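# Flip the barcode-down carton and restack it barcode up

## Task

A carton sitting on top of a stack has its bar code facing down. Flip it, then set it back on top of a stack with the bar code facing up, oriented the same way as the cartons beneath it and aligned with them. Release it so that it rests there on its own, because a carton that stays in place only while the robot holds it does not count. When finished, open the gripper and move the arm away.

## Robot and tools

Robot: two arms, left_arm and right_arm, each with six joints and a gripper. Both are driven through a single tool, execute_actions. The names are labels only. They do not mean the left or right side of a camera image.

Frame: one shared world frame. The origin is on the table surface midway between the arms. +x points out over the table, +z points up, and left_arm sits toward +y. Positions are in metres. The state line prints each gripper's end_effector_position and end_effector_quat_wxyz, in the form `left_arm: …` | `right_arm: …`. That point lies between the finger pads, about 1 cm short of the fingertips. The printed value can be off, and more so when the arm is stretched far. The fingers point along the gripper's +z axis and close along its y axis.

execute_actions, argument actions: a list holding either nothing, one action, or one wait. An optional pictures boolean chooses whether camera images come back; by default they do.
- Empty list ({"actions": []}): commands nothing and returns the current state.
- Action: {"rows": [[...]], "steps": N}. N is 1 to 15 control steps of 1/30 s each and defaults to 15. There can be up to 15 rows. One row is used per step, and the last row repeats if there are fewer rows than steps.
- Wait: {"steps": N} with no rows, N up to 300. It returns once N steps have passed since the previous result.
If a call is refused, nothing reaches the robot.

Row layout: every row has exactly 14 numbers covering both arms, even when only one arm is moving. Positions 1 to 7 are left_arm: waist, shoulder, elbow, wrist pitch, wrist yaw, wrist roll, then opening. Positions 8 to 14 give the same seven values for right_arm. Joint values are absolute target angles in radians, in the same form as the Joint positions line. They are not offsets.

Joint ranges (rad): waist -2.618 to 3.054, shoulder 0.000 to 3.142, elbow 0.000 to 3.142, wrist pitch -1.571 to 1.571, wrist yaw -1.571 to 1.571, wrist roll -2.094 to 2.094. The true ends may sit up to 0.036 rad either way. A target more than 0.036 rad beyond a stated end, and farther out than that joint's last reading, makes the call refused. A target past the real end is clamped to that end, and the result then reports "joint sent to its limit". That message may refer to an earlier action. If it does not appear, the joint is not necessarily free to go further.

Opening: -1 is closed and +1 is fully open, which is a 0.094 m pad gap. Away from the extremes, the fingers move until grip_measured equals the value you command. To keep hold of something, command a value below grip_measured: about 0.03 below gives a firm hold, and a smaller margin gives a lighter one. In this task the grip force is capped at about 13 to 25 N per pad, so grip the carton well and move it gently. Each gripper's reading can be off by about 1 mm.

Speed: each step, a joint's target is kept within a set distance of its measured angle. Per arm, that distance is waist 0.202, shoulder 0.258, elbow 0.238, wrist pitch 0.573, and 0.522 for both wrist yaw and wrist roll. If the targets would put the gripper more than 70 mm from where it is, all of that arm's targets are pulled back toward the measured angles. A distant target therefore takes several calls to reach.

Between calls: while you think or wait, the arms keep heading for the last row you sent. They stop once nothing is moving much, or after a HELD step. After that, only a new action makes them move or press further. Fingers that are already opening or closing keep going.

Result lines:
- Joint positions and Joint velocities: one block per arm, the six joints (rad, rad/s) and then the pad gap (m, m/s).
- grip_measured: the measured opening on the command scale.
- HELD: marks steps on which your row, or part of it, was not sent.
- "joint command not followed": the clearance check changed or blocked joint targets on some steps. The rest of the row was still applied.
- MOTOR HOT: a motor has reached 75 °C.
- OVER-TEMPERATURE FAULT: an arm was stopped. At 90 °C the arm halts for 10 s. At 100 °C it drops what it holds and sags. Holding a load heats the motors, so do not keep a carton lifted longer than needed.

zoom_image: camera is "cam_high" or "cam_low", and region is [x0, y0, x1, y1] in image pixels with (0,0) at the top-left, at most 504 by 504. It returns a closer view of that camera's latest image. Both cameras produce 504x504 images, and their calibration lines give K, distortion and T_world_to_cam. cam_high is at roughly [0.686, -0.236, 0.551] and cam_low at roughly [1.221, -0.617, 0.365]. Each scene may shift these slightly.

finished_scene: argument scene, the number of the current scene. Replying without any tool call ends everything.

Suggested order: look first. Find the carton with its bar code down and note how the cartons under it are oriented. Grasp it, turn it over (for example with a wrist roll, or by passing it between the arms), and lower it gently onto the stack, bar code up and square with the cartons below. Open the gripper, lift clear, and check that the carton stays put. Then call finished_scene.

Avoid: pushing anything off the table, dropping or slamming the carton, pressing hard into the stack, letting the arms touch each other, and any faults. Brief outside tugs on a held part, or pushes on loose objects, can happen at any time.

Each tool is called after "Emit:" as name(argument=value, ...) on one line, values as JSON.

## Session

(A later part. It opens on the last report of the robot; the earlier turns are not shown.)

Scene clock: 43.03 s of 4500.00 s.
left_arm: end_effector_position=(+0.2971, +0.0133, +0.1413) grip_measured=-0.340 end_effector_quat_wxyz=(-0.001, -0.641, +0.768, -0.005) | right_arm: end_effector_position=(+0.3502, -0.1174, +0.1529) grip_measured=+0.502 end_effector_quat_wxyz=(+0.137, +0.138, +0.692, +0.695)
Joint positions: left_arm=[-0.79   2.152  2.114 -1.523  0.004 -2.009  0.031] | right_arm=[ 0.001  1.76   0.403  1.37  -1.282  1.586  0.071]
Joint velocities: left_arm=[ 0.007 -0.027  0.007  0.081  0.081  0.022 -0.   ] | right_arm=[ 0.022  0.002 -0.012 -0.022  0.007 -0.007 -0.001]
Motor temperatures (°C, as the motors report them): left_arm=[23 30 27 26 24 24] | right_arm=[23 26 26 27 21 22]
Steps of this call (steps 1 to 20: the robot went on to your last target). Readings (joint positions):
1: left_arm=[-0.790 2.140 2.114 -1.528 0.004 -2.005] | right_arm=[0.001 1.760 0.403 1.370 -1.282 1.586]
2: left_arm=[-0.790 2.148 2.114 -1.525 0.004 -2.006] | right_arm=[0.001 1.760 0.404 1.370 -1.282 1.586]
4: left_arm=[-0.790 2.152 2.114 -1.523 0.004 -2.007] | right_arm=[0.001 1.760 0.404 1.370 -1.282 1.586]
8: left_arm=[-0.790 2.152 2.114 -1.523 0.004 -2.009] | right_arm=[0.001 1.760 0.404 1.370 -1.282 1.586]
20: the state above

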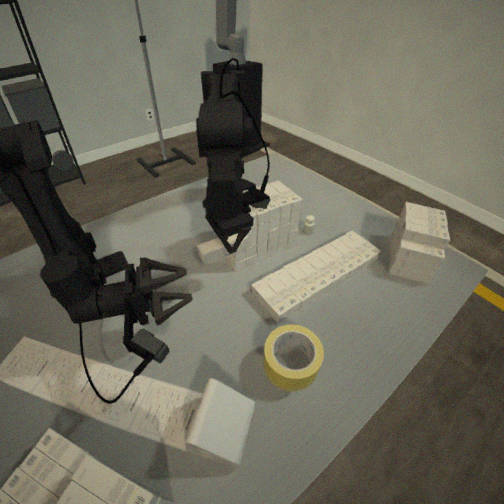

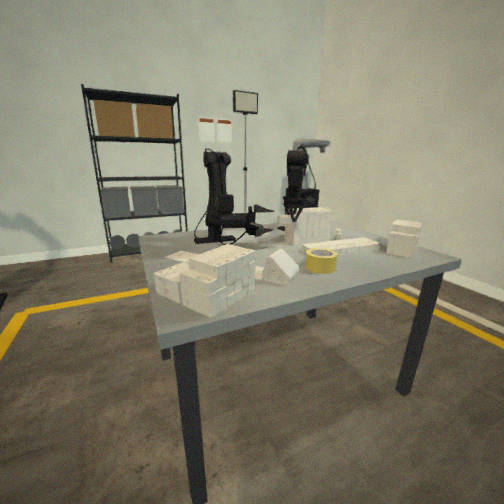

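Emit:
execute_actions(actions=[])

Scene clock: 45.93 s of 4500.00 s.
left_arm: end_effector_position=(+0.2971, +0.0133, +0.1413) grip_measured=-0.340 end_effector_quat_wxyz=(-0.001, -0.641, +0.768, -0.005) | right_arm: end_effector_position=(+0.3502, -0.1174, +0.1529) grip_measured=+0.502 end_effector_quat_wxyz=(+0.137, +0.138, +0.692, +0.695)
Joint positions: left_arm=[-0.79   2.152  2.114 -1.523  0.004 -2.009  0.031] | right_arm=[ 0.001  1.76   0.403  1.37  -1.282  1.586  0.071]
Joint velocities: left_arm=[ 0.007 -0.007  0.027  0.007 -0.037  0.037  0.   ] | right_arm=[ 0.012 -0.012  0.007  0.095 -0.007 -0.081  0.001]
Motor temperatures (°C, as the motors report them): left_arm=[23 31 27 26 24 24] | right_arm=[23 26 26 27 21 22]
Steps of this call (steps 1 to 15: the robot went on to your last target; steps 16 to 87: nothing new was sent). Readings (joint positions):
1: left_arm=[-0.790 2.152 2.114 -1.523 0.004 -2.009] | right_arm=[0.001 1.760 0.403 1.370 -1.282 1.586]
2: left_arm=[-0.790 2.152 2.114 -1.523 0.004 -2.009] | right_arm=[0.001 1.760 0.404 1.370 -1.282 1.586]
4: left_arm=[-0.790 2.152 2.114 -1.523 0.004 -2.009] | right_arm=[0.001 1.760 0.404 1.370 -1.282 1.586]
8: left_arm=[-0.790 2.152 2.114 -1.523 0.004 -2.009] | right_arm=[0.001 1.760 0.404 1.370 -1.282 1.586]
87: the state above
All arms were judged still, so your last target was given up. Only a new action makes them travel on or press farther. Fingers that are still opening or closing keep moving.

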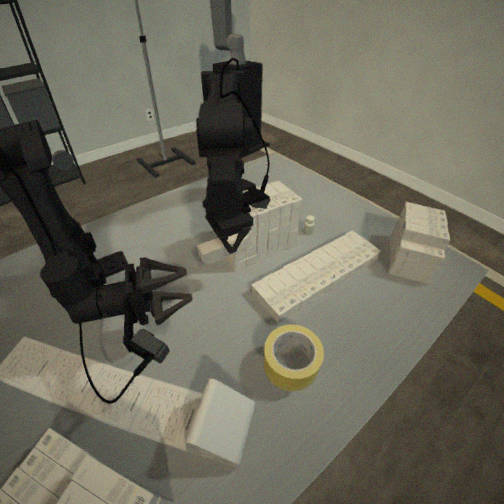

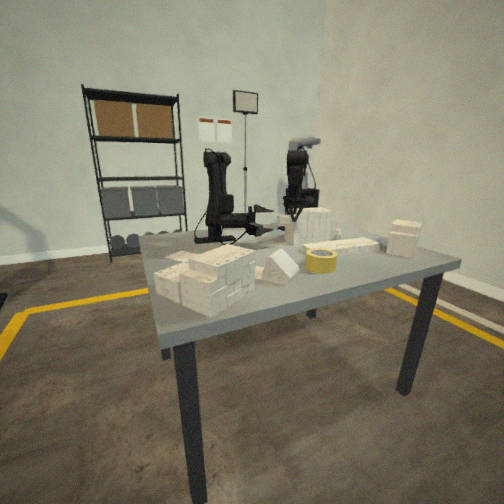

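Emit:
execute_actions(actions=[{"rows":[[-0.785,2.142,2.135,-1.515,0,-2.02,-0.42,0.01,1.763,0.36,1.42,-1.33,1.58,0.5],[-0.785,2.142,2.135,-1.515,0,-2.02,-0.42,0.015,1.762,0.34,1.44,-1.35,1.58,0.5],[-0.785,2.142,2.135,-1.515,0,-2.02,-0.42,0.02,1.76,0.32,1.46,-1.37,1.58,0.5],[-0.785,2.142,2.135,-1.515,0,-2.02,-0.42,0.03,1.76,0.30,1.48,-1.39,1.58,0.5],[-0.785,2.142,2.135,-1.515,0,-2.02,-0.42,0.035,1.758,0.28,1.50,-1.42,1.58,0.5],[-0.785,2.142,2.135,-1.515,0,-2.02,-0.42,0.04,1.755,0.26,1.52,-1.44,1.58,0.5],[-0.785,2.142,2.135,-1.515,0,-2.02,-0.42,0.05,1.75,0.232,1.535,-1.47,1.58,0.5]],"steps":15}], pictures=false)

Emit:
execute_actions(actions=[{"steps":15}])

Emit:
zoom_image(camera="cam_high", region=[100,180,290,340])

Emit:
zoom_image(camera="cam_low", region=[230,180,330,255])

Scene clock: 49.73 s of 4500.00 s.
left_arm: end_effector_position=(+0.2971, +0.0133, +0.1413) grip_measured=-0.340 end_effector_quat_wxyz=(-0.001, -0.641, +0.767, -0.005) | right_arm: end_effector_position=(+0.2773, -0.0942, +0.1350) grip_measured=+0.502 end_effector_quat_wxyz=(+0.053, +0.075, +0.704, +0.705)
Joint positions: left_arm=[-0.79   2.152  2.114 -1.523  0.004 -2.01   0.031] | right_arm=[ 0.043  1.76   0.242  1.503 -1.45   1.588  0.071]
Joint velocities: left_arm=[-0.007  0.007 -0.007 -0.037 -0.051  0.007  0.   ] | right_arm=[ 0.002 -0.012 -0.007  0.139 -0.11   0.051 -0.001]
Motor temperatures (°C, as the motors report them): left_arm=[23 33 27 26 24 24] | right_arm=[23 26 26 27 21 22]
Steps of this call (steps 1 to 90: nothing new was sent; then 0.30 s passed at rest; steps 91 to 105: all 15 steps of this action). Readings (joint positions):
91: left_arm=[-0.790 2.152 2.114 -1.523 0.004 -2.009] | right_arm=[0.001 1.760 0.402 1.374 -1.285 1.586]
92: left_arm=[-0.790 2.152 2.114 -1.523 0.004 -2.010] | right_arm=[0.001 1.760 0.393 1.384 -1.292 1.586]
94: left_arm=[-0.790 2.152 2.114 -1.523 0.004 -2.010] | right_arm=[0.004 1.760 0.360 1.410 -1.314 1.586]
98: left_arm=[-0.790 2.152 2.114 -1.523 0.004 -2.010] | right_arm=[0.031 1.760 0.272 1.464 -1.389 1.587]
105: the state above

Scene clock: 50.23 s of 4500.00 s.
left_arm: end_effector_position=(+0.2971, +0.0133, +0.1413) grip_measured=-0.340 end_effector_quat_wxyz=(-0.001, -0.641, +0.767, -0.005) | right_arm: end_effector_position=(+0.2754, -0.0938, +0.1361) grip_measured=+0.502 end_effector_quat_wxyz=(+0.053, +0.067, +0.704, +0.705)
Joint positions: left_arm=[-0.79   2.152  2.114 -1.523  0.004 -2.01   0.031] | right_arm=[ 0.043  1.76   0.242  1.516 -1.461  1.588  0.071]
Joint velocities: left_arm=[-0.012  0.002 -0.007  0.095 -0.022 -0.037  0.   ] | right_arm=[ 0.007 -0.002 -0.002 -0.051 -0.022 -0.007 -0.   ]
Motor temperatures (°C, as the motors report them): left_arm=[23 33 27 26 24 24] | right_arm=[23 26 26 27 21 22]
Steps of this call (steps 1 to 15: the robot went on to your last target). Readings (joint positions):
1: left_arm=[-0.790 2.152 2.114 -1.523 0.004 -2.010] | right_arm=[0.043 1.760 0.242 1.506 -1.452 1.588]
2: left_arm=[-0.790 2.152 2.114 -1.523 0.004 -2.010] | right_arm=[0.043 1.760 0.242 1.508 -1.454 1.588]
4: left_arm=[-0.790 2.152 2.114 -1.523 0.004 -2.010] | right_arm=[0.043 1.760 0.242 1.511 -1.457 1.588]
8: left_arm=[-0.790 2.152 2.114 -1.523 0.004 -2.010] | right_arm=[0.043 1.760 0.242 1.514 -1.459 1.588]
15: the state above

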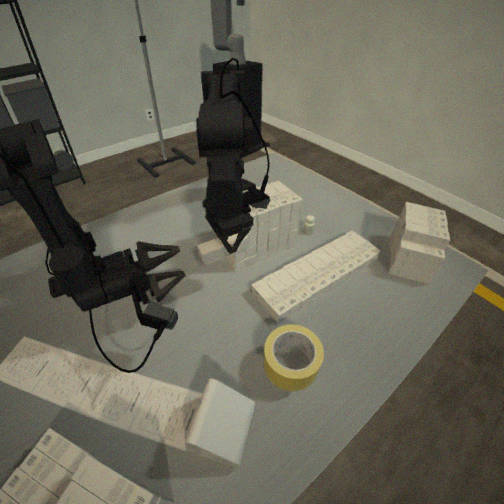

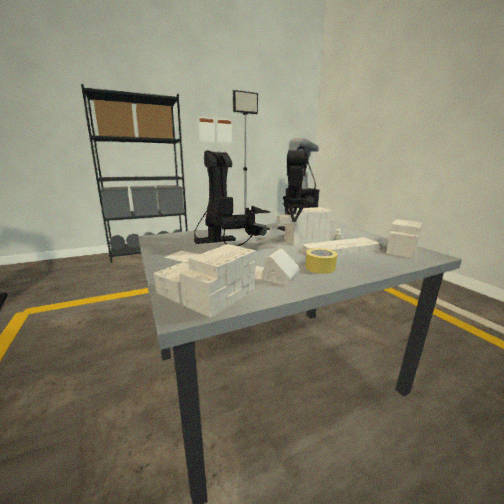

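Region (100, 180, 290, 340) of cam_high's 504x504 image, scaled by 2.653, with more detail than that image has; it fills the top 424 rows of this view, and the rest is white.

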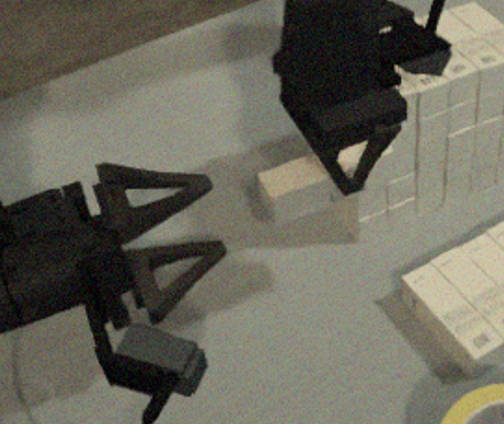

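Region (230, 180, 330, 255) of cam_low's 504x504 image, scaled by 5.040, with more detail than that image has; it fills the top 378 rows of this view, and the rest is white.

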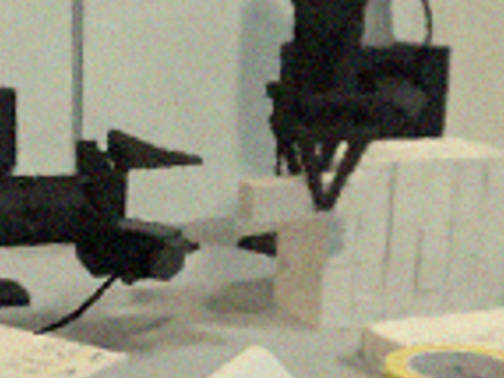

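Emit:
execute_actions(actions=[{"rows":[[-0.785,2.142,2.135,-1.515,0,-2.02,-0.42,0.08,1.77,0.26,1.52,-1.43,1.58,0.5],[-0.785,2.142,2.135,-1.515,0,-2.02,-0.42,0.105,1.775,0.265,1.515,-1.405,1.58,0.5],[-0.785,2.142,2.135,-1.515,0,-2.02,-0.42,0.13,1.775,0.27,1.51,-1.38,1.58,0.5],[-0.785,2.142,2.135,-1.515,0,-2.02,-0.42,0.155,1.78,0.275,1.51,-1.355,1.58,0.5],[-0.785,2.142,2.135,-1.515,0,-2.02,-0.42,0.18,1.78,0.28,1.505,-1.33,1.58,0.5],[-0.785,2.142,2.135,-1.515,0,-2.02,-0.42,0.205,1.785,0.285,1.50,-1.305,1.58,0.5],[-0.785,2.142,2.135,-1.515,0,-2.02,-0.42,0.23,1.79,0.29,1.495,-1.28,1.58,0.5],[-0.785,2.142,2.135,-1.515,0,-2.02,-0.42,0.255,1.79,0.295,1.49,-1.25,1.58,0.5]],"steps":15}], pictures=false)

Emit:
execute_actions(actions=[{"steps":15}])

Emit:
zoom_image(camera="cam_high", region=[140,190,280,310])

Emit:
zoom_image(camera="cam_low", region=[230,180,330,255])

Scene clock: 52.73 s of 4500.00 s.
left_arm: end_effector_position=(+0.2971, +0.0133, +0.1413) grip_measured=-0.340 end_effector_quat_wxyz=(-0.001, -0.641, +0.767, -0.005) | right_arm: end_effector_position=(+0.2759, -0.0485, +0.1358) grip_measured=+0.502 end_effector_quat_wxyz=(+0.042, +0.061, +0.705, +0.705)
Joint positions: left_arm=[-0.79   2.152  2.114 -1.523  0.004 -2.01   0.031] | right_arm=[ 0.249  1.772  0.269  1.493 -1.279  1.588  0.071]
Joint velocities: left_arm=[-0.002 -0.007 -0.017 -0.007 -0.007 -0.051 -0.001] | right_arm=[ 0.012  0.027  0.002 -0.037  0.183 -0.066 -0.   ]
Motor temperatures (°C, as the motors report them): left_arm=[23 33 28 26 24 24] | right_arm=[23 26 26 28 21 22]
Steps of this call (steps 1 to 15: the robot went on to your last target; steps 16 to 60: nothing new was sent; steps 61 to 75: all 15 steps of this action). Readings (joint positions):
61: left_arm=[-0.790 2.152 2.114 -1.523 0.004 -2.010] | right_arm=[0.046 1.760 0.242 1.516 -1.458 1.588]
62: left_arm=[-0.790 2.152 2.114 -1.523 0.004 -2.010] | right_arm=[0.056 1.760 0.242 1.516 -1.449 1.588]
64: left_arm=[-0.790 2.152 2.114 -1.523 0.004 -2.010] | right_arm=[0.097 1.760 0.242 1.515 -1.422 1.588]
68: left_arm=[-0.790 2.152 2.114 -1.523 0.004 -2.010] | right_arm=[0.202 1.764 0.258 1.506 -1.352 1.588]
75: the state above

Scene clock: 53.23 s of 4500.00 s.
left_arm: end_effector_position=(+0.2971, +0.0133, +0.1413) grip_measured=-0.340 end_effector_quat_wxyz=(-0.001, -0.641, +0.767, -0.005) | right_arm: end_effector_position=(+0.2794, -0.0490, +0.1354) grip_measured=+0.502 end_effector_quat_wxyz=(+0.048, +0.069, +0.705, +0.704)
Joint positions: left_arm=[-0.79   2.152  2.114 -1.523  0.004 -2.01   0.031] | right_arm=[ 0.249  1.772  0.269  1.49  -1.259  1.588  0.071]
Joint velocities: left_arm=[-0.012  0.017  0.017 -0.007 -0.037  0.007 -0.001] | right_arm=[ 0.002  0.002  0.002 -0.037 -0.022 -0.007 -0.001]
Motor temperatures (°C, as the motors report them): left_arm=[23 34 28 26 24 24] | right_arm=[23 26 26 28 21 22]
Steps of this call (steps 1 to 15: the robot went on to your last target). Readings (joint positions):
1: left_arm=[-0.790 2.152 2.114 -1.523 0.004 -2.010] | right_arm=[0.249 1.772 0.269 1.492 -1.274 1.588]
2: left_arm=[-0.790 2.152 2.114 -1.523 0.004 -2.010] | right_arm=[0.249 1.772 0.269 1.492 -1.271 1.588]
4: left_arm=[-0.790 2.152 2.114 -1.523 0.004 -2.010] | right_arm=[0.249 1.772 0.269 1.491 -1.266 1.588]
8: left_arm=[-0.790 2.152 2.114 -1.523 0.004 -2.010] | right_arm=[0.249 1.772 0.269 1.490 -1.261 1.588]
15: the state above

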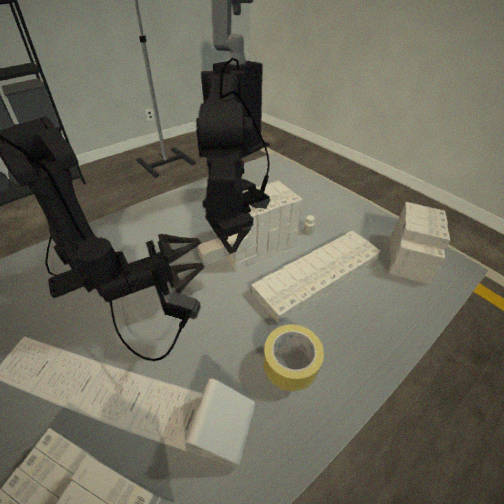

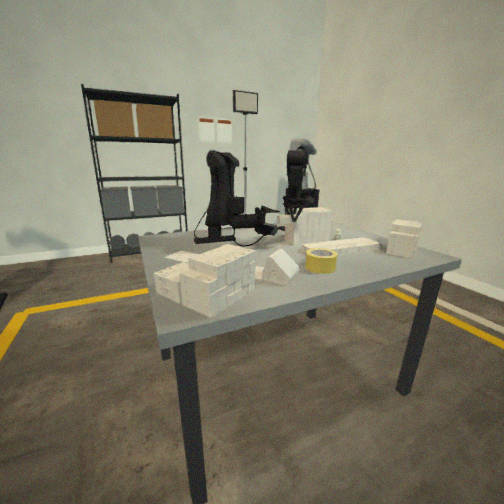

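Region (140, 190, 280, 310) of cam_high's 504x504 image, scaled by 3.600, with more detail than that image has; it fills the top 432 rows of this view, and the rest is white.

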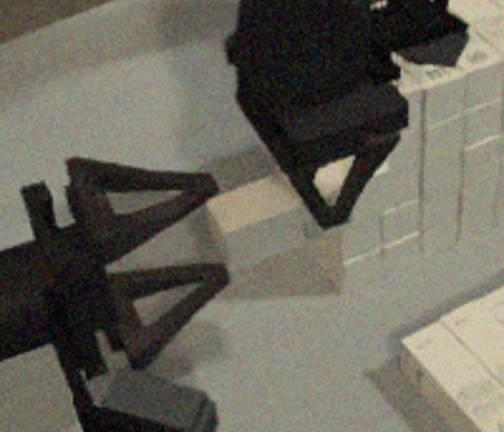

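Region (230, 180, 330, 255) of cam_low's 504x504 image, scaled by 5.040, with more detail than that image has; it fills the top 378 rows of this view, and the rest is white.

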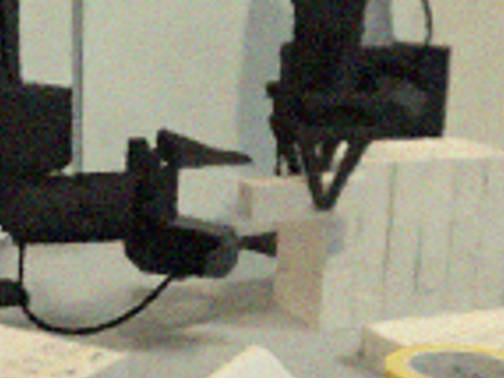

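Emit:
execute_actions(actions=[{"rows":[[-0.785,2.142,2.135,-1.515,0,-2.02,-0.42,0.27,1.795,0.30,1.49,-1.23,1.58,0.4],[-0.785,2.142,2.135,-1.515,0,-2.02,-0.42,0.285,1.80,0.305,1.49,-1.215,1.58,0.35],[-0.785,2.142,2.135,-1.515,0,-2.02,-0.42,0.30,1.80,0.31,1.49,-1.20,1.58,0.3],[-0.785,2.142,2.135,-1.515,0,-2.02,-0.42,0.315,1.805,0.315,1.49,-1.185,1.58,0.25],[-0.785,2.142,2.135,-1.515,0,-2.02,-0.42,0.33,1.805,0.32,1.49,-1.17,1.58,0.2],[-0.785,2.142,2.135,-1.515,0,-2.02,-0.42,0.35,1.81,0.329,1.49,-1.155,1.58,0.1]],"steps":15}], pictures=false)

Emit:
execute_actions(actions=[{"rows":[[-0.785,2.142,2.135,-1.515,0,-2.02,-0.42,0.35,1.81,0.329,1.49,-1.155,1.58,-0.1]],"steps":15}])

Emit:
zoom_image(camera="cam_high", region=[140,190,280,310])

Emit:
zoom_image(camera="cam_low", region=[250,190,320,243])

Scene clock: 55.80 s of 4500.00 s.
left_arm: end_effector_position=(+0.2971, +0.0133, +0.1413) grip_measured=-0.340 end_effector_quat_wxyz=(-0.001, -0.641, +0.767, -0.005) | right_arm: end_effector_position=(+0.2826, -0.0266, +0.1367) grip_measured=+0.102 end_effector_quat_wxyz=(+0.051, +0.063, +0.704, +0.705)
Joint positions: left_arm=[-0.79   2.152  2.114 -1.523  0.004 -2.01   0.031] | right_arm=[ 0.343  1.792  0.303  1.489 -1.17   1.588  0.052]
Joint velocities: left_arm=[ 0.017 -0.017 -0.002 -0.051  0.007 -0.037 -0.001] | right_arm=[ 0.012 -0.007  0.002 -0.022  0.051 -0.007  0.   ]
Motor temperatures (°C, as the motors report them): left_arm=[23 34 28 26 24 24] | right_arm=[23 26 26 28 21 22]
Steps of this call (steps 1 to 15: the robot went on to your last target; steps 16 to 62: nothing new was sent; steps 63 to 77: all 15 steps of this action). Readings (joint positions):
63: left_arm=[-0.790 2.152 2.114 -1.523 0.004 -2.010] | right_arm=[0.250 1.772 0.269 1.490 -1.255 1.588]
64: left_arm=[-0.790 2.152 2.114 -1.523 0.004 -2.010] | right_arm=[0.254 1.772 0.269 1.490 -1.249 1.588]
66: left_arm=[-0.790 2.152 2.114 -1.523 0.004 -2.010] | right_arm=[0.276 1.775 0.275 1.489 -1.232 1.588]
70: left_arm=[-0.790 2.152 2.114 -1.523 0.004 -2.010] | right_arm=[0.334 1.791 0.300 1.489 -1.195 1.588]
77: the state above

Scene clock: 56.30 s of 4500.00 s.
left_arm: end_effector_position=(+0.2971, +0.0133, +0.1413) grip_measured=-0.340 end_effector_quat_wxyz=(-0.001, -0.641, +0.767, -0.005) | right_arm: end_effector_position=(+0.2836, -0.0268, +0.1367) grip_measured=-0.098 end_effector_quat_wxyz=(+0.053, +0.065, +0.704, +0.705)
Joint positions: left_arm=[-0.79   2.152  2.114 -1.523  0.004 -2.01   0.031] | right_arm=[ 0.343  1.792  0.303  1.489 -1.164  1.588  0.042]
Joint velocities: left_arm=[-0.012  0.017  0.007 -0.022 -0.051 -0.081 -0.   ] | right_arm=[-0.007  0.002 -0.017  0.007  0.007  0.022 -0.   ]
Motor temperatures (°C, as the motors report them): left_arm=[23 34 28 26 24 24] | right_arm=[23 26 26 28 21 22]
Steps of this call (steps 1 to 15: all 15 steps of this action). Readings (joint positions):
1: left_arm=[-0.790 2.152 2.114 -1.523 0.004 -2.010] | right_arm=[0.343 1.792 0.303 1.489 -1.169 1.588]
2: left_arm=[-0.790 2.152 2.114 -1.523 0.004 -2.010] | right_arm=[0.343 1.792 0.303 1.489 -1.168 1.588]
4: left_arm=[-0.790 2.152 2.114 -1.523 0.004 -2.010] | right_arm=[0.343 1.792 0.303 1.489 -1.166 1.588]
8: left_arm=[-0.790 2.152 2.114 -1.523 0.004 -2.010] | right_arm=[0.343 1.792 0.303 1.489 -1.165 1.588]
15: the state above

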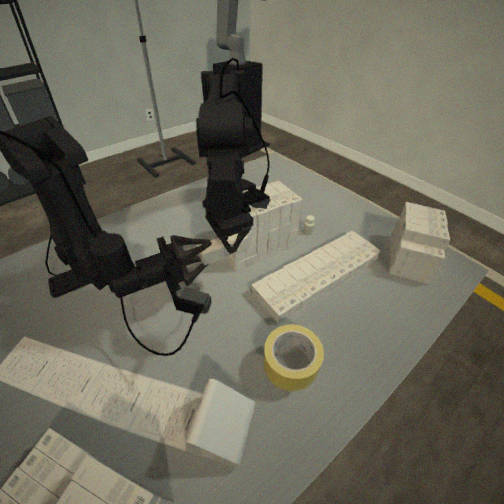

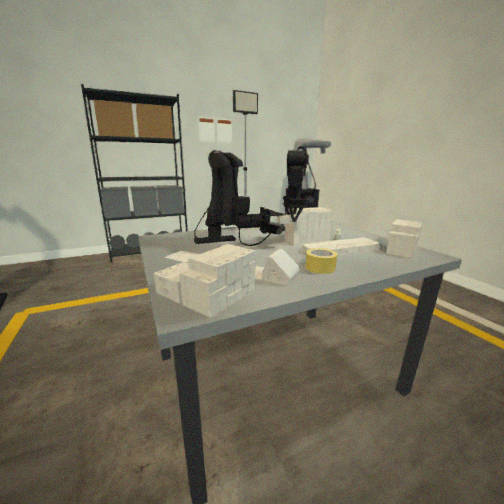

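Region (140, 190, 280, 310) of cam_high's 504x504 image, scaled by 3.600, with more detail than that image has; it fills the top 432 rows of this view, and the rest is white.

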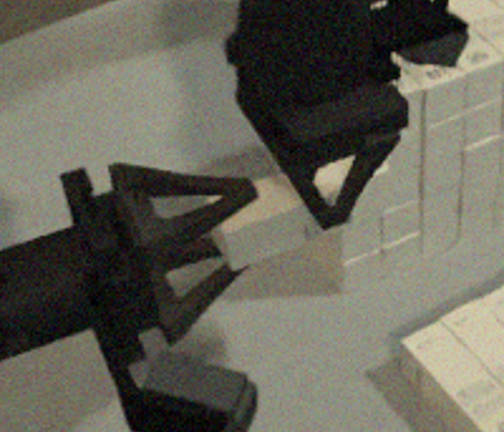

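Region (250, 190, 320, 243) of cam_low's 504x504 image, scaled by 7.200, with more detail than that image has; it fills the top 382 rows of this view, and the rest is white.

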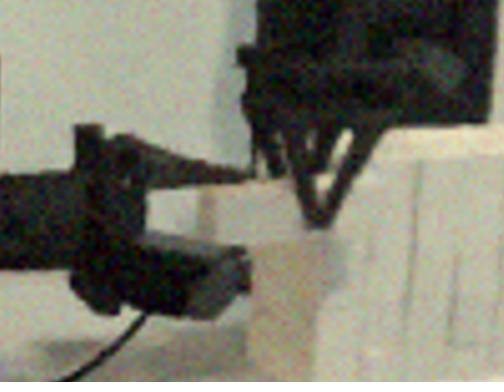

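Emit:
execute_actions(actions=[{"rows":[[-0.785,2.142,2.135,-1.515,0,-2.02,-0.42,0.35,1.81,0.329,1.49,-1.155,1.58,-0.15],[-0.785,2.142,2.135,-1.515,0,-2.02,-0.42,0.35,1.81,0.329,1.49,-1.155,1.58,-0.19],[-0.785,2.142,2.135,-1.515,0,-2.02,-0.42,0.35,1.81,0.329,1.49,-1.155,1.58,-0.22],[-0.785,2.142,2.135,-1.515,0,-2.02,-0.42,0.35,1.81,0.329,1.49,-1.155,1.58,-0.25],[-0.785,2.142,2.135,-1.515,0,-2.02,-0.42,0.35,1.81,0.329,1.49,-1.155,1.58,-0.27],[-0.785,2.142,2.135,-1.515,0,-2.02,-0.42,0.35,1.81,0.329,1.49,-1.155,1.58,-0.29],[-0.785,2.142,2.135,-1.515,0,-2.02,-0.42,0.35,1.81,0.329,1.49,-1.155,1.58,-0.31],[-0.785,2.142,2.135,-1.515,0,-2.02,-0.42,0.35,1.81,0.329,1.49,-1.155,1.58,-0.33],[-0.785,2.142,2.135,-1.515,0,-2.02,-0.42,0.35,1.81,0.329,1.49,-1.155,1.58,-0.35],[-0.785,2.142,2.135,-1.515,0,-2.02,-0.42,0.35,1.81,0.329,1.49,-1.155,1.58,-0.37],[-0.785,2.142,2.135,-1.515,0,-2.02,-0.42,0.35,1.81,0.329,1.49,-1.155,1.58,-0.39],[-0.785,2.142,2.135,-1.515,0,-2.02,-0.42,0.35,1.81,0.329,1.49,-1.155,1.58,-0.42]],"steps":15}], pictures=false)

Emit:
execute_actions(actions=[{"steps":8}])

Emit:
zoom_image(camera="cam_high", region=[140,190,280,310])

Scene clock: 58.47 s of 4500.00 s.
left_arm: end_effector_position=(+0.2971, +0.0133, +0.1413) grip_measured=-0.340 end_effector_quat_wxyz=(-0.001, -0.641, +0.767, -0.005) | right_arm: end_effector_position=(+0.2837, -0.0268, +0.1373) grip_measured=-0.334 end_effector_quat_wxyz=(+0.054, +0.064, +0.704, +0.706)
Joint positions: left_arm=[-0.79   2.152  2.114 -1.523  0.004 -2.01   0.031] | right_arm=[ 0.343  1.792  0.303  1.493 -1.163  1.588  0.031]
Joint velocities: left_arm=[ 0.007 -0.012  0.002 -0.037 -0.037  0.022 -0.001] | right_arm=[-0.012  0.007  0.022 -0.007 -0.037  0.125 -0.001]
Motor temperatures (°C, as the motors report them): left_arm=[23 35 28 26 24 24] | right_arm=[23 26 26 28 21 22]
Steps of this call (steps 1 to 15: the robot went on to your last target; steps 16 to 50: nothing new was sent; steps 51 to 65: all 15 steps of this action). Readings (joint positions):
51: left_arm=[-0.790 2.152 2.114 -1.523 0.004 -2.010] | right_arm=[0.343 1.792 0.303 1.489 -1.163 1.588]
52: left_arm=[-0.790 2.152 2.114 -1.523 0.004 -2.010] | right_arm=[0.343 1.792 0.303 1.489 -1.163 1.588]
54: left_arm=[-0.790 2.152 2.114 -1.523 0.004 -2.010] | right_arm=[0.343 1.792 0.303 1.489 -1.163 1.588]
58: left_arm=[-0.790 2.152 2.114 -1.523 0.004 -2.010] | right_arm=[0.343 1.792 0.303 1.490 -1.163 1.588]
65: the state above

Scene clock: 58.73 s of 4500.00 s.
left_arm: end_effector_position=(+0.2971, +0.0133, +0.1413) grip_measured=-0.340 end_effector_quat_wxyz=(-0.001, -0.641, +0.767, -0.005) | right_arm: end_effector_position=(+0.2837, -0.0268, +0.1373) grip_measured=-0.334 end_effector_quat_wxyz=(+0.054, +0.064, +0.704, +0.706)
Joint positions: left_arm=[-0.79   2.152  2.114 -1.523  0.004 -2.01   0.031] | right_arm=[ 0.343  1.792  0.303  1.493 -1.163  1.588  0.031]
Joint velocities: left_arm=[ 0.002  0.007 -0.017 -0.037 -0.051 -0.007 -0.   ] | right_arm=[ 0.002  0.012  0.007  0.022 -0.022  0.051 -0.   ]
Motor temperatures (°C, as the motors report them): left_arm=[23 35 28 26 24 24] | right_arm=[23 26 26 28 21 22]
Steps of this call (steps 1 to 8: the robot went on to your last target). Readings (joint positions):
1: left_arm=[-0.790 2.152 2.114 -1.523 0.004 -2.010] | right_arm=[0.343 1.792 0.303 1.493 -1.163 1.588]
2: left_arm=[-0.790 2.152 2.114 -1.523 0.004 -2.010] | right_arm=[0.343 1.792 0.303 1.493 -1.163 1.588]
4: left_arm=[-0.790 2.152 2.114 -1.523 0.004 -2.010] | right_arm=[0.343 1.792 0.303 1.493 -1.163 1.588]
8: the state above

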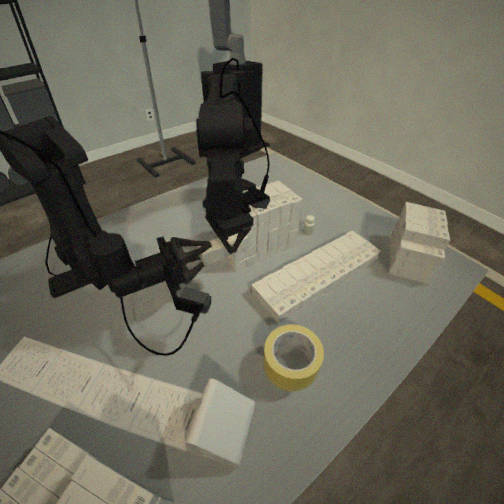

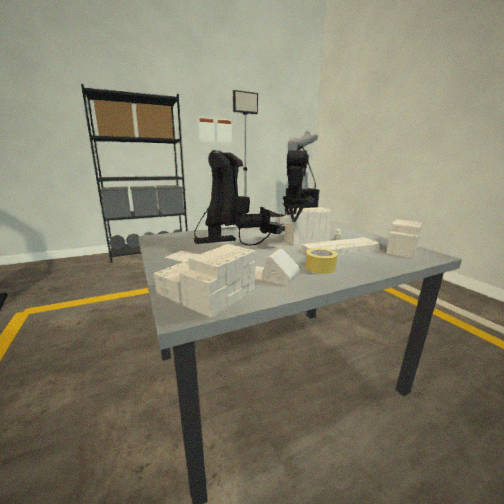

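Region (140, 190, 280, 310) of cam_high's 504x504 image, scaled by 3.600, with more detail than that image has; it fills the top 432 rows of this view, and the rest is white.

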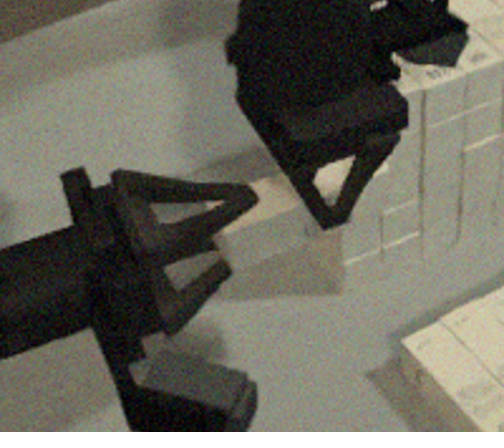

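Emit:
execute_actions(actions=[{"rows":[[-0.785,2.142,2.135,-1.515,0,-2.02,-0.36,0.35,1.81,0.329,1.49,-1.155,1.58,-0.42],[-0.785,2.142,2.135,-1.515,0,-2.02,-0.33,0.35,1.81,0.329,1.49,-1.155,1.58,-0.42],[-0.785,2.142,2.135,-1.515,0,-2.02,-0.30,0.35,1.81,0.329,1.49,-1.155,1.58,-0.42],[-0.785,2.142,2.135,-1.515,0,-2.02,-0.25,0.35,1.81,0.329,1.49,-1.155,1.58,-0.42],[-0.785,2.142,2.135,-1.515,0,-2.02,-0.15,0.35,1.81,0.329,1.49,-1.155,1.58,-0.42],[-0.785,2.142,2.135,-1.515,0,-2.02,0,0.35,1.81,0.329,1.49,-1.155,1.58,-0.42],[-0.785,2.142,2.135,-1.515,0,-2.02,0.15,0.35,1.81,0.329,1.49,-1.155,1.58,-0.42],[-0.785,2.142,2.135,-1.515,0,-2.02,0.3,0.35,1.81,0.329,1.49,-1.155,1.58,-0.42],[-0.785,2.142,2.135,-1.515,0,-2.02,0.3,0.35,1.81,0.329,1.49,-1.155,1.58,-0.42],[-0.785,2.12,2.135,-1.52,0,-2.02,0.3,0.35,1.81,0.329,1.49,-1.155,1.58,-0.42],[-0.785,2.10,2.135,-1.525,0,-2.02,0.3,0.35,1.81,0.329,1.49,-1.155,1.58,-0.42],[-0.785,2.08,2.135,-1.53,0,-2.02,0.3,0.35,1.81,0.329,1.49,-1.155,1.58,-0.42],[-0.785,2.06,2.135,-1.53,0,-2.02,0.3,0.35,1.81,0.329,1.49,-1.155,1.58,-0.42],[-0.785,2.04,2.135,-1.53,0,-2.02,0.3,0.35,1.81,0.329,1.49,-1.155,1.58,-0.42],[-0.785,2.02,2.135,-1.53,0,-2.02,0.3,0.35,1.81,0.329,1.49,-1.155,1.58,-0.42]],"steps":15}], pictures=false)

Emit:
execute_actions(actions=[{"rows":[[-0.785,2.0,2.135,-1.53,0,-2.02,0.3,0.35,1.81,0.329,1.49,-1.155,1.58,-0.42],[-0.785,1.98,2.135,-1.53,0,-2.02,0.3,0.35,1.81,0.329,1.49,-1.155,1.58,-0.42],[-0.785,1.96,2.135,-1.53,0,-2.02,0.3,0.35,1.81,0.329,1.49,-1.155,1.58,-0.42],[-0.785,1.94,2.135,-1.53,0,-2.02,0.3,0.35,1.81,0.329,1.49,-1.155,1.58,-0.42],[-0.785,1.93,2.135,-1.53,0,-2.02,0.3,0.35,1.81,0.329,1.49,-1.155,1.58,-0.42],[-0.785,1.93,2.135,-1.53,0,-2.02,0.3,0.35,1.81,0.329,1.49,-1.155,1.58,-0.42],[-0.75,1.93,2.135,-1.53,0,-2.02,0.3,0.35,1.81,0.329,1.49,-1.155,1.58,-0.42],[-0.71,1.93,2.135,-1.53,0,-2.02,0.3,0.35,1.81,0.329,1.49,-1.155,1.58,-0.42],[-0.67,1.93,2.135,-1.53,0,-2.02,0.3,0.35,1.81,0.329,1.49,-1.155,1.58,-0.42],[-0.63,1.93,2.135,-1.53,0,-2.02,0.3,0.35,1.81,0.329,1.49,-1.155,1.58,-0.42],[-0.59,1.93,2.135,-1.53,0,-2.02,0.3,0.35,1.81,0.329,1.49,-1.155,1.58,-0.42],[-0.55,1.93,2.135,-1.53,0,-2.02,0.3,0.35,1.81,0.329,1.49,-1.155,1.58,-0.42],[-0.51,1.93,2.135,-1.53,0,-2.02,0.3,0.35,1.81,0.329,1.49,-1.155,1.58,-0.42],[-0.48,1.93,2.135,-1.53,0,-2.02,0.3,0.35,1.81,0.329,1.49,-1.155,1.58,-0.42]],"steps":15}])

Scene clock: 62.70 s of 4500.00 s.
left_arm: end_effector_position=(+0.2959, +0.0142, +0.1595) grip_measured=+0.297 end_effector_quat_wxyz=(+0.005, -0.641, +0.767, -0.028) | right_arm: end_effector_position=(+0.2838, -0.0268, +0.1359) grip_measured=-0.334 end_effector_quat_wxyz=(+0.051, +0.068, +0.705, +0.704)
Joint positions: left_arm=[-0.79   2.106  2.114 -1.523  0.004 -2.01   0.061] | right_arm=[ 0.343  1.792  0.303  1.483 -1.163  1.588  0.031]
Joint velocities: left_arm=[-0.012 -0.569  0.002  0.066  0.007 -0.051  0.   ] | right_arm=[-0.007 -0.017  0.007  0.037 -0.037 -0.125 -0.   ]
Motor temperatures (°C, as the motors report them): left_arm=[23 36 28 26 24 24] | right_arm=[23 26 26 28 21 22]
Steps of this call (steps 1 to 15: the robot went on to your last target; steps 16 to 90: nothing new was sent; then 0.47 s passed at rest; steps 91 to 105: all 15 steps of this action). Readings (joint positions):
91: left_arm=[-0.790 2.152 2.114 -1.523 0.004 -2.010] | right_arm=[0.343 1.792 0.303 1.493 -1.163 1.588]
92: left_arm=[-0.790 2.152 2.114 -1.523 0.004 -2.010] | right_arm=[0.343 1.792 0.303 1.493 -1.163 1.588]
94: left_arm=[-0.790 2.152 2.114 -1.523 0.004 -2.010] | right_arm=[0.343 1.792 0.303 1.490 -1.163 1.588]
98: left_arm=[-0.790 2.152 2.114 -1.523 0.004 -2.010] | right_arm=[0.343 1.792 0.303 1.485 -1.163 1.588]
105: the state above

Scene clock: 63.20 s of 4500.00 s.
left_arm: end_effector_position=(+0.3351, +0.1137, +0.2311) grip_measured=+0.298 end_effector_quat_wxyz=(-0.042, +0.731, -0.671, +0.114) | right_arm: end_effector_position=(+0.2838, -0.0268, +0.1358) grip_measured=-0.334 end_effector_quat_wxyz=(+0.051, +0.068, +0.705, +0.704)
Joint positions: left_arm=[-0.525  1.929  2.124 -1.522  0.01  -2.011  0.061] | right_arm=[ 0.343  1.792  0.303  1.482 -1.163  1.588  0.031]
Joint velocities: left_arm=[ 1.223 -0.007 -0.002 -0.037 -0.095  0.007  0.   ] | right_arm=[ 0.017 -0.002 -0.017 -0.007 -0.037  0.051 -0.001]
Motor temperatures (°C, as the motors report them): left_arm=[23 36 28 26 24 24] | right_arm=[23 26 26 28 21 22]
Steps of this call (steps 1 to 15: all 15 steps of this action). Readings (joint positions):
1: left_arm=[-0.790 2.085 2.114 -1.523 0.004 -2.010] | right_arm=[0.343 1.792 0.303 1.482 -1.163 1.588]
2: left_arm=[-0.790 2.060 2.114 -1.523 0.004 -2.010] | right_arm=[0.343 1.792 0.303 1.482 -1.163 1.588]
4: left_arm=[-0.790 2.008 2.114 -1.523 0.004 -2.010] | right_arm=[0.343 1.792 0.303 1.482 -1.163 1.588]
8: left_arm=[-0.781 1.933 2.119 -1.523 0.006 -2.011] | right_arm=[0.343 1.792 0.303 1.482 -1.163 1.588]
15: the state above

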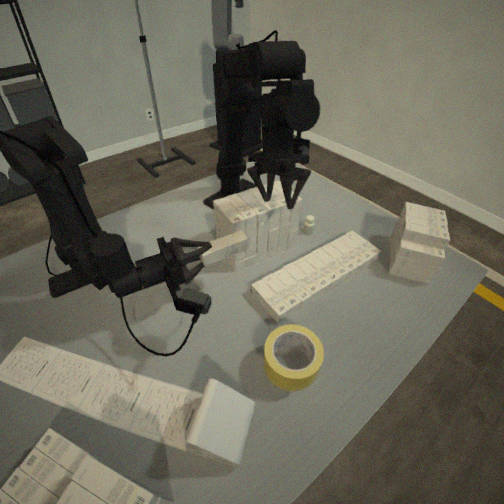

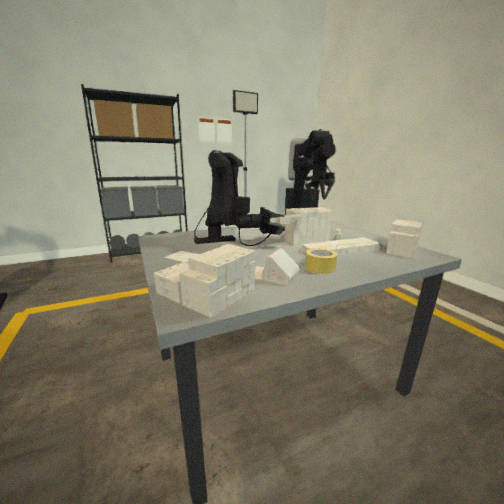

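Emit:
execute_actions(actions=[{"rows":[[-0.48,1.93,2.135,-1.53,0,-2.02,0.3,0.33,1.81,0.329,1.49,-1.18,1.58,-0.42],[-0.48,1.93,2.135,-1.53,0,-2.02,0.3,0.315,1.81,0.329,1.49,-1.20,1.58,-0.42],[-0.48,1.93,2.135,-1.53,0,-2.02,0.3,0.30,1.81,0.329,1.49,-1.215,1.58,-0.42],[-0.48,1.93,2.135,-1.53,0,-2.02,0.3,0.285,1.81,0.329,1.49,-1.23,1.58,-0.42],[-0.48,1.93,2.135,-1.53,0,-2.02,0.3,0.27,1.81,0.329,1.49,-1.245,1.58,-0.42],[-0.48,1.93,2.135,-1.53,0,-2.02,0.3,0.255,1.81,0.329,1.49,-1.26,1.55,-0.42],[-0.48,1.93,2.135,-1.53,0,-2.02,0.3,0.255,1.81,0.329,1.49,-1.26,1.5,-0.42],[-0.48,1.93,2.135,-1.53,0,-2.02,0.3,0.255,1.81,0.329,1.49,-1.26,1.43,-0.42],[-0.48,1.93,2.135,-1.53,0,-2.02,0.3,0.255,1.81,0.329,1.49,-1.26,1.35,-0.42],[-0.48,1.93,2.135,-1.53,0,-2.02,0.3,0.255,1.81,0.329,1.49,-1.26,1.27,-0.42],[-0.48,1.93,2.135,-1.53,0,-2.02,0.3,0.255,1.81,0.329,1.49,-1.26,1.19,-0.42],[-0.48,1.93,2.135,-1.53,0,-2.02,0.3,0.255,1.81,0.329,1.49,-1.26,1.11,-0.42],[-0.48,1.93,2.135,-1.53,0,-2.02,0.3,0.255,1.81,0.329,1.49,-1.26,1.03,-0.42],[-0.48,1.93,2.135,-1.53,0,-2.02,0.3,0.255,1.81,0.329,1.49,-1.26,0.95,-0.42],[-0.48,1.93,2.135,-1.53,0,-2.02,0.3,0.255,1.81,0.329,1.49,-1.26,0.87,-0.42]],"steps":15}], pictures=false)

Emit:
execute_actions(actions=[{"rows":[[-0.48,1.93,2.135,-1.53,0,-2.02,0.3,0.255,1.81,0.329,1.49,-1.26,0.4,-0.42]],"steps":8}])

Emit:
execute_actions(actions=[{"rows":[[-0.48,1.93,2.135,-1.53,0,-2.02,0.3,0.255,1.81,0.329,1.49,-1.26,-0.2,-0.42]],"steps":8}], pictures=false)

Emit:
execute_actions(actions=[{"rows":[[-0.48,1.93,2.135,-1.53,0,-2.02,0.3,0.255,1.81,0.329,1.49,-1.26,-0.8,-0.42]],"steps":8}], pictures=false)

Emit:
execute_actions(actions=[{"rows":[[-0.48,1.93,2.135,-1.53,0,-2.02,0.3,0.255,1.81,0.329,1.49,-1.26,-1.3,-0.42]],"steps":8}], pictures=false)

Emit:
execute_actions(actions=[{"rows":[[-0.48,1.93,2.135,-1.53,0,-2.02,0.3,0.255,1.81,0.329,1.49,-1.26,-1.565,-0.42]],"steps":15}])

Emit:
zoom_image(camera="cam_high", region=[140,160,320,310])

Scene clock: 67.10 s of 4500.00 s.
left_arm: end_effector_position=(+0.3429, +0.1368, +0.2311) grip_measured=+0.298 end_effector_quat_wxyz=(-0.051, +0.750, -0.650, +0.111) | right_arm: end_effector_position=(+0.2876, -0.0449, +0.1355) grip_measured=-0.334 end_effector_quat_wxyz=(+0.188, -0.071, +0.705, +0.680)
Joint positions: left_arm=[-0.47   1.929  2.124 -1.522 -0.003 -2.011  0.061] | right_arm=[ 0.261  1.792  0.303  1.479 -1.244  1.191  0.031]
Joint velocities: left_arm=[-0.027 -0.012 -0.012 -0.007  0.007 -0.022  0.001] | right_arm=[-0.012 -0.007  0.007 -0.022 -0.022 -2.059 -0.001]
Motor temperatures (°C, as the motors report them): left_arm=[23 35 28 26 24 24] | right_arm=[23 26 26 28 21 22]
Steps of this call (steps 1 to 30: the robot went on to your last target; steps 31 to 90: nothing new was sent; then 0.40 s passed at rest; steps 91 to 105: all 15 steps of this action). Readings (joint positions):
91: left_arm=[-0.470 1.929 2.124 -1.522 -0.003 -2.011] | right_arm=[0.343 1.792 0.303 1.482 -1.164 1.588]
92: left_arm=[-0.470 1.929 2.124 -1.522 -0.003 -2.011] | right_arm=[0.341 1.792 0.303 1.482 -1.168 1.588]
94: left_arm=[-0.470 1.929 2.124 -1.522 -0.003 -2.011] | right_arm=[0.324 1.792 0.303 1.482 -1.186 1.588]
98: left_arm=[-0.470 1.929 2.124 -1.522 -0.003 -2.011] | right_arm=[0.269 1.792 0.303 1.481 -1.221 1.559]
105: the state above

Scene clock: 67.37 s of 4500.00 s.
left_arm: end_effector_position=(+0.3429, +0.1368, +0.2311) grip_measured=+0.298 end_effector_quat_wxyz=(-0.051, +0.750, -0.650, +0.111) | right_arm: end_effector_position=(+0.2864, -0.0447, +0.1354) grip_measured=-0.334 end_effector_quat_wxyz=(+0.380, -0.280, +0.651, +0.595)
Joint positions: left_arm=[-0.47   1.929  2.124 -1.522 -0.003 -2.011  0.061] | right_arm=[ 0.261  1.792  0.303  1.478 -1.25   0.584  0.031]
Joint velocities: left_arm=[-0.002  0.002 -0.027 -0.037  0.051 -0.022 -0.   ] | right_arm=[ 0.002  0.007 -0.002 -0.007 -0.037 -1.092 -0.001]
Motor temperatures (°C, as the motors report them): left_arm=[23 35 28 26 24 24] | right_arm=[23 26 26 28 21 22]
Steps of this call (steps 1 to 8: all 8 steps of this action). Readings (joint positions):
1: left_arm=[-0.470 1.929 2.124 -1.522 -0.003 -2.011] | right_arm=[0.261 1.792 0.303 1.478 -1.245 1.105]
2: left_arm=[-0.470 1.929 2.124 -1.522 -0.003 -2.011] | right_arm=[0.261 1.792 0.303 1.478 -1.246 1.011]
4: left_arm=[-0.470 1.929 2.124 -1.522 -0.003 -2.011] | right_arm=[0.261 1.792 0.303 1.478 -1.247 0.824]
8: the state above

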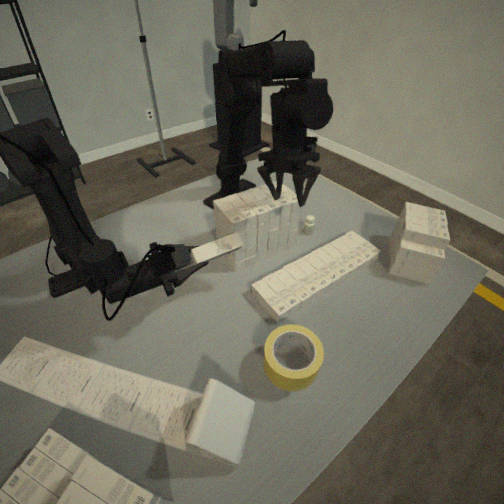

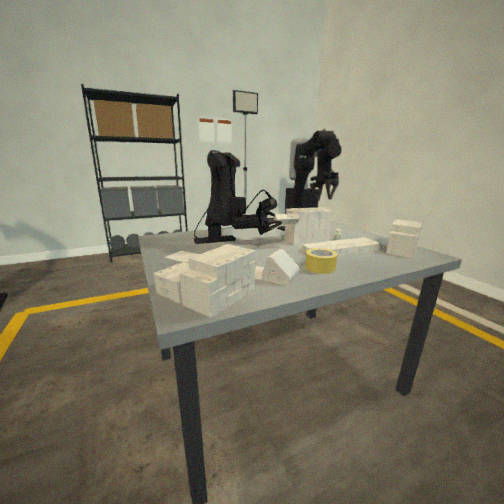

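Scene clock: 67.63 s of 4500.00 s.
left_arm: end_effector_position=(+0.3429, +0.1368, +0.2311) grip_measured=+0.298 end_effector_quat_wxyz=(-0.051, +0.750, -0.650, +0.111) | right_arm: end_effector_position=(+0.2861, -0.0447, +0.1354) grip_measured=-0.334 end_effector_quat_wxyz=(+0.540, -0.462, +0.537, +0.455)
Joint positions: left_arm=[-0.47   1.929  2.124 -1.522 -0.003 -2.011  0.061] | right_arm=[ 0.261  1.792  0.303  1.478 -1.252 -0.022  0.031]
Joint velocities: left_arm=[-0.007  0.002  0.007 -0.037 -0.037 -0.007 -0.   ] | right_arm=[ 0.012 -0.007 -0.012 -0.007 -0.051 -1.121  0.   ]
Motor temperatures (°C, as the motors report them): left_arm=[23 35 28 26 24 24] | right_arm=[23 26 26 28 21 22]
Steps of this call (steps 1 to 8: all 8 steps of this action). Readings (joint positions):
1: left_arm=[-0.470 1.929 2.124 -1.522 -0.003 -2.011] | right_arm=[0.261 1.792 0.303 1.477 -1.250 0.508]
2: left_arm=[-0.470 1.929 2.124 -1.522 -0.003 -2.011] | right_arm=[0.261 1.792 0.303 1.477 -1.250 0.411]
4: left_arm=[-0.470 1.929 2.124 -1.522 -0.003 -2.011] | right_arm=[0.261 1.792 0.303 1.477 -1.251 0.221]
8: the state above

Scene clock: 67.90 s of 4500.00 s.
left_arm: end_effector_position=(+0.3429, +0.1368, +0.2311) grip_measured=+0.298 end_effector_quat_wxyz=(-0.051, +0.750, -0.650, +0.111) | right_arm: end_effector_position=(+0.2860, -0.0447, +0.1359) grip_measured=-0.334 end_effector_quat_wxyz=(+0.652, -0.603, +0.371, +0.271)
Joint positions: left_arm=[-0.47   1.929  2.124 -1.522 -0.003 -2.011  0.061] | right_arm=[ 0.261  1.792  0.303  1.482 -1.253 -0.633  0.031]
Joint velocities: left_arm=[-0.002  0.012  0.007 -0.037 -0.007  0.037 -0.   ] | right_arm=[-0.012  0.002  0.002  0.037  0.081 -1.092 -0.001]
Motor temperatures (°C, as the motors report them): left_arm=[23 35 28 26 24 24] | right_arm=[23 26 26 28 21 22]
Steps of this call (steps 1 to 8: all 8 steps of this action). Readings (joint positions):
1: left_arm=[-0.470 1.929 2.124 -1.522 -0.003 -2.011] | right_arm=[0.261 1.792 0.303 1.477 -1.252 -0.100]
2: left_arm=[-0.470 1.929 2.124 -1.522 -0.003 -2.011] | right_arm=[0.261 1.792 0.303 1.478 -1.252 -0.198]
4: left_arm=[-0.470 1.929 2.124 -1.522 -0.003 -2.011] | right_arm=[0.261 1.792 0.303 1.479 -1.253 -0.390]
8: the state above

Scene clock: 68.17 s of 4500.00 s.
left_arm: end_effector_position=(+0.3429, +0.1368, +0.2311) grip_measured=+0.298 end_effector_quat_wxyz=(-0.051, +0.750, -0.650, +0.111) | right_arm: end_effector_position=(+0.2858, -0.0446, +0.1366) grip_measured=-0.335 end_effector_quat_wxyz=(+0.702, -0.680, +0.194, +0.084)
Joint positions: left_arm=[-0.47   1.929  2.124 -1.522 -0.003 -2.011  0.061] | right_arm=[ 0.261  1.792  0.303  1.487 -1.254 -1.176  0.031]
Joint velocities: left_arm=[-0.002 -0.007 -0.002  0.022 -0.037  0.066 -0.001] | right_arm=[ 0.017  0.002 -0.007  0.022  0.022 -0.872 -0.001]
Motor temperatures (°C, as the motors report them): left_arm=[23 35 28 26 24 24] | right_arm=[23 26 26 28 21 22]
Steps of this call (steps 1 to 8: all 8 steps of this action). Readings (joint positions):
1: left_arm=[-0.470 1.929 2.124 -1.522 -0.003 -2.011] | right_arm=[0.261 1.792 0.303 1.482 -1.253 -0.712]
2: left_arm=[-0.470 1.929 2.124 -1.522 -0.003 -2.011] | right_arm=[0.261 1.792 0.303 1.484 -1.253 -0.812]
4: left_arm=[-0.470 1.929 2.124 -1.522 -0.003 -2.011] | right_arm=[0.261 1.792 0.303 1.485 -1.254 -0.987]
8: the state above

Scene clock: 68.67 s of 4500.00 s.
left_arm: end_effector_position=(+0.3429, +0.1368, +0.2311) grip_measured=+0.298 end_effector_quat_wxyz=(-0.051, +0.750, -0.650, +0.111) | right_arm: end_effector_position=(+0.2858, -0.0446, +0.1369) grip_measured=-0.335 end_effector_quat_wxyz=(+0.705, -0.704, +0.061, -0.051)
Joint positions: left_arm=[-0.47   1.929  2.124 -1.522 -0.003 -2.011  0.061] | right_arm=[ 0.261  1.792  0.303  1.49  -1.254 -1.557  0.031]
Joint velocities: left_arm=[ 0.007 -0.007  0.022  0.007 -0.007 -0.007  0.   ] | right_arm=[-0.007 -0.027 -0.017  0.022  0.066 -0.051  0.001]
Motor temperatures (°C, as the motors report them): left_arm=[23 35 28 26 24 24] | right_arm=[23 26 26 28 21 22]
Steps of this call (steps 1 to 15: all 15 steps of this action). Readings (joint positions):
1: left_arm=[-0.470 1.929 2.124 -1.522 -0.003 -2.011] | right_arm=[0.261 1.792 0.303 1.488 -1.254 -1.236]
2: left_arm=[-0.470 1.929 2.124 -1.522 -0.003 -2.011] | right_arm=[0.261 1.792 0.303 1.489 -1.254 -1.304]
4: left_arm=[-0.470 1.929 2.124 -1.522 -0.003 -2.011] | right_arm=[0.261 1.792 0.303 1.489 -1.254 -1.401]
8: left_arm=[-0.470 1.929 2.124 -1.522 -0.003 -2.011] | right_arm=[0.261 1.792 0.303 1.489 -1.254 -1.502]
15: the state above

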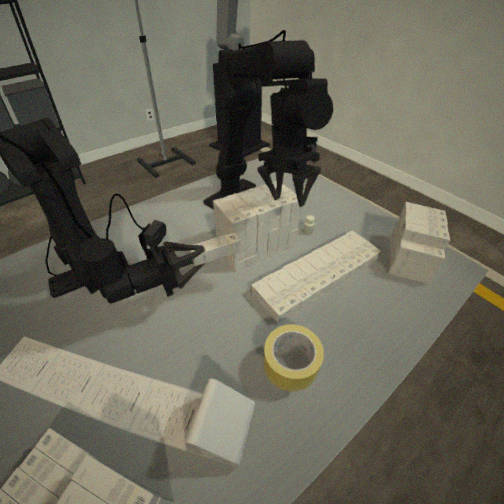

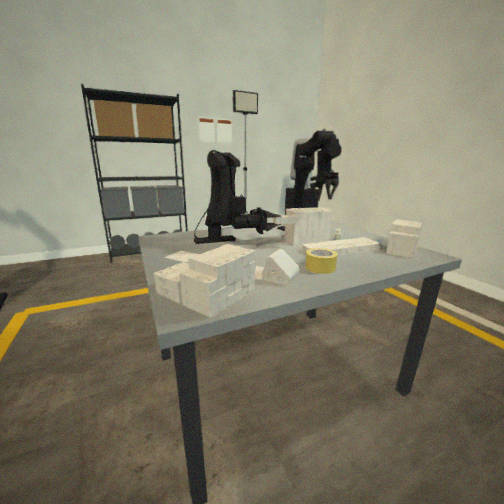

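Region (140, 160, 320, 310) of cam_high's 504x504 image, scaled by 2.800, with more detail than that image has.

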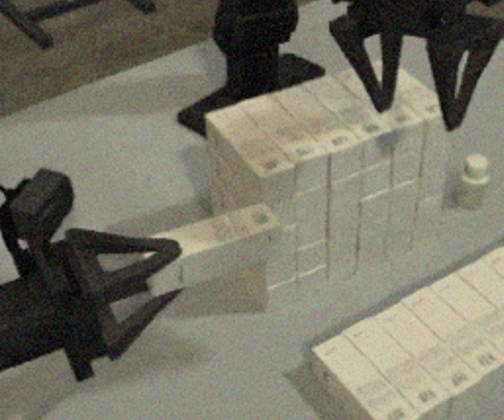

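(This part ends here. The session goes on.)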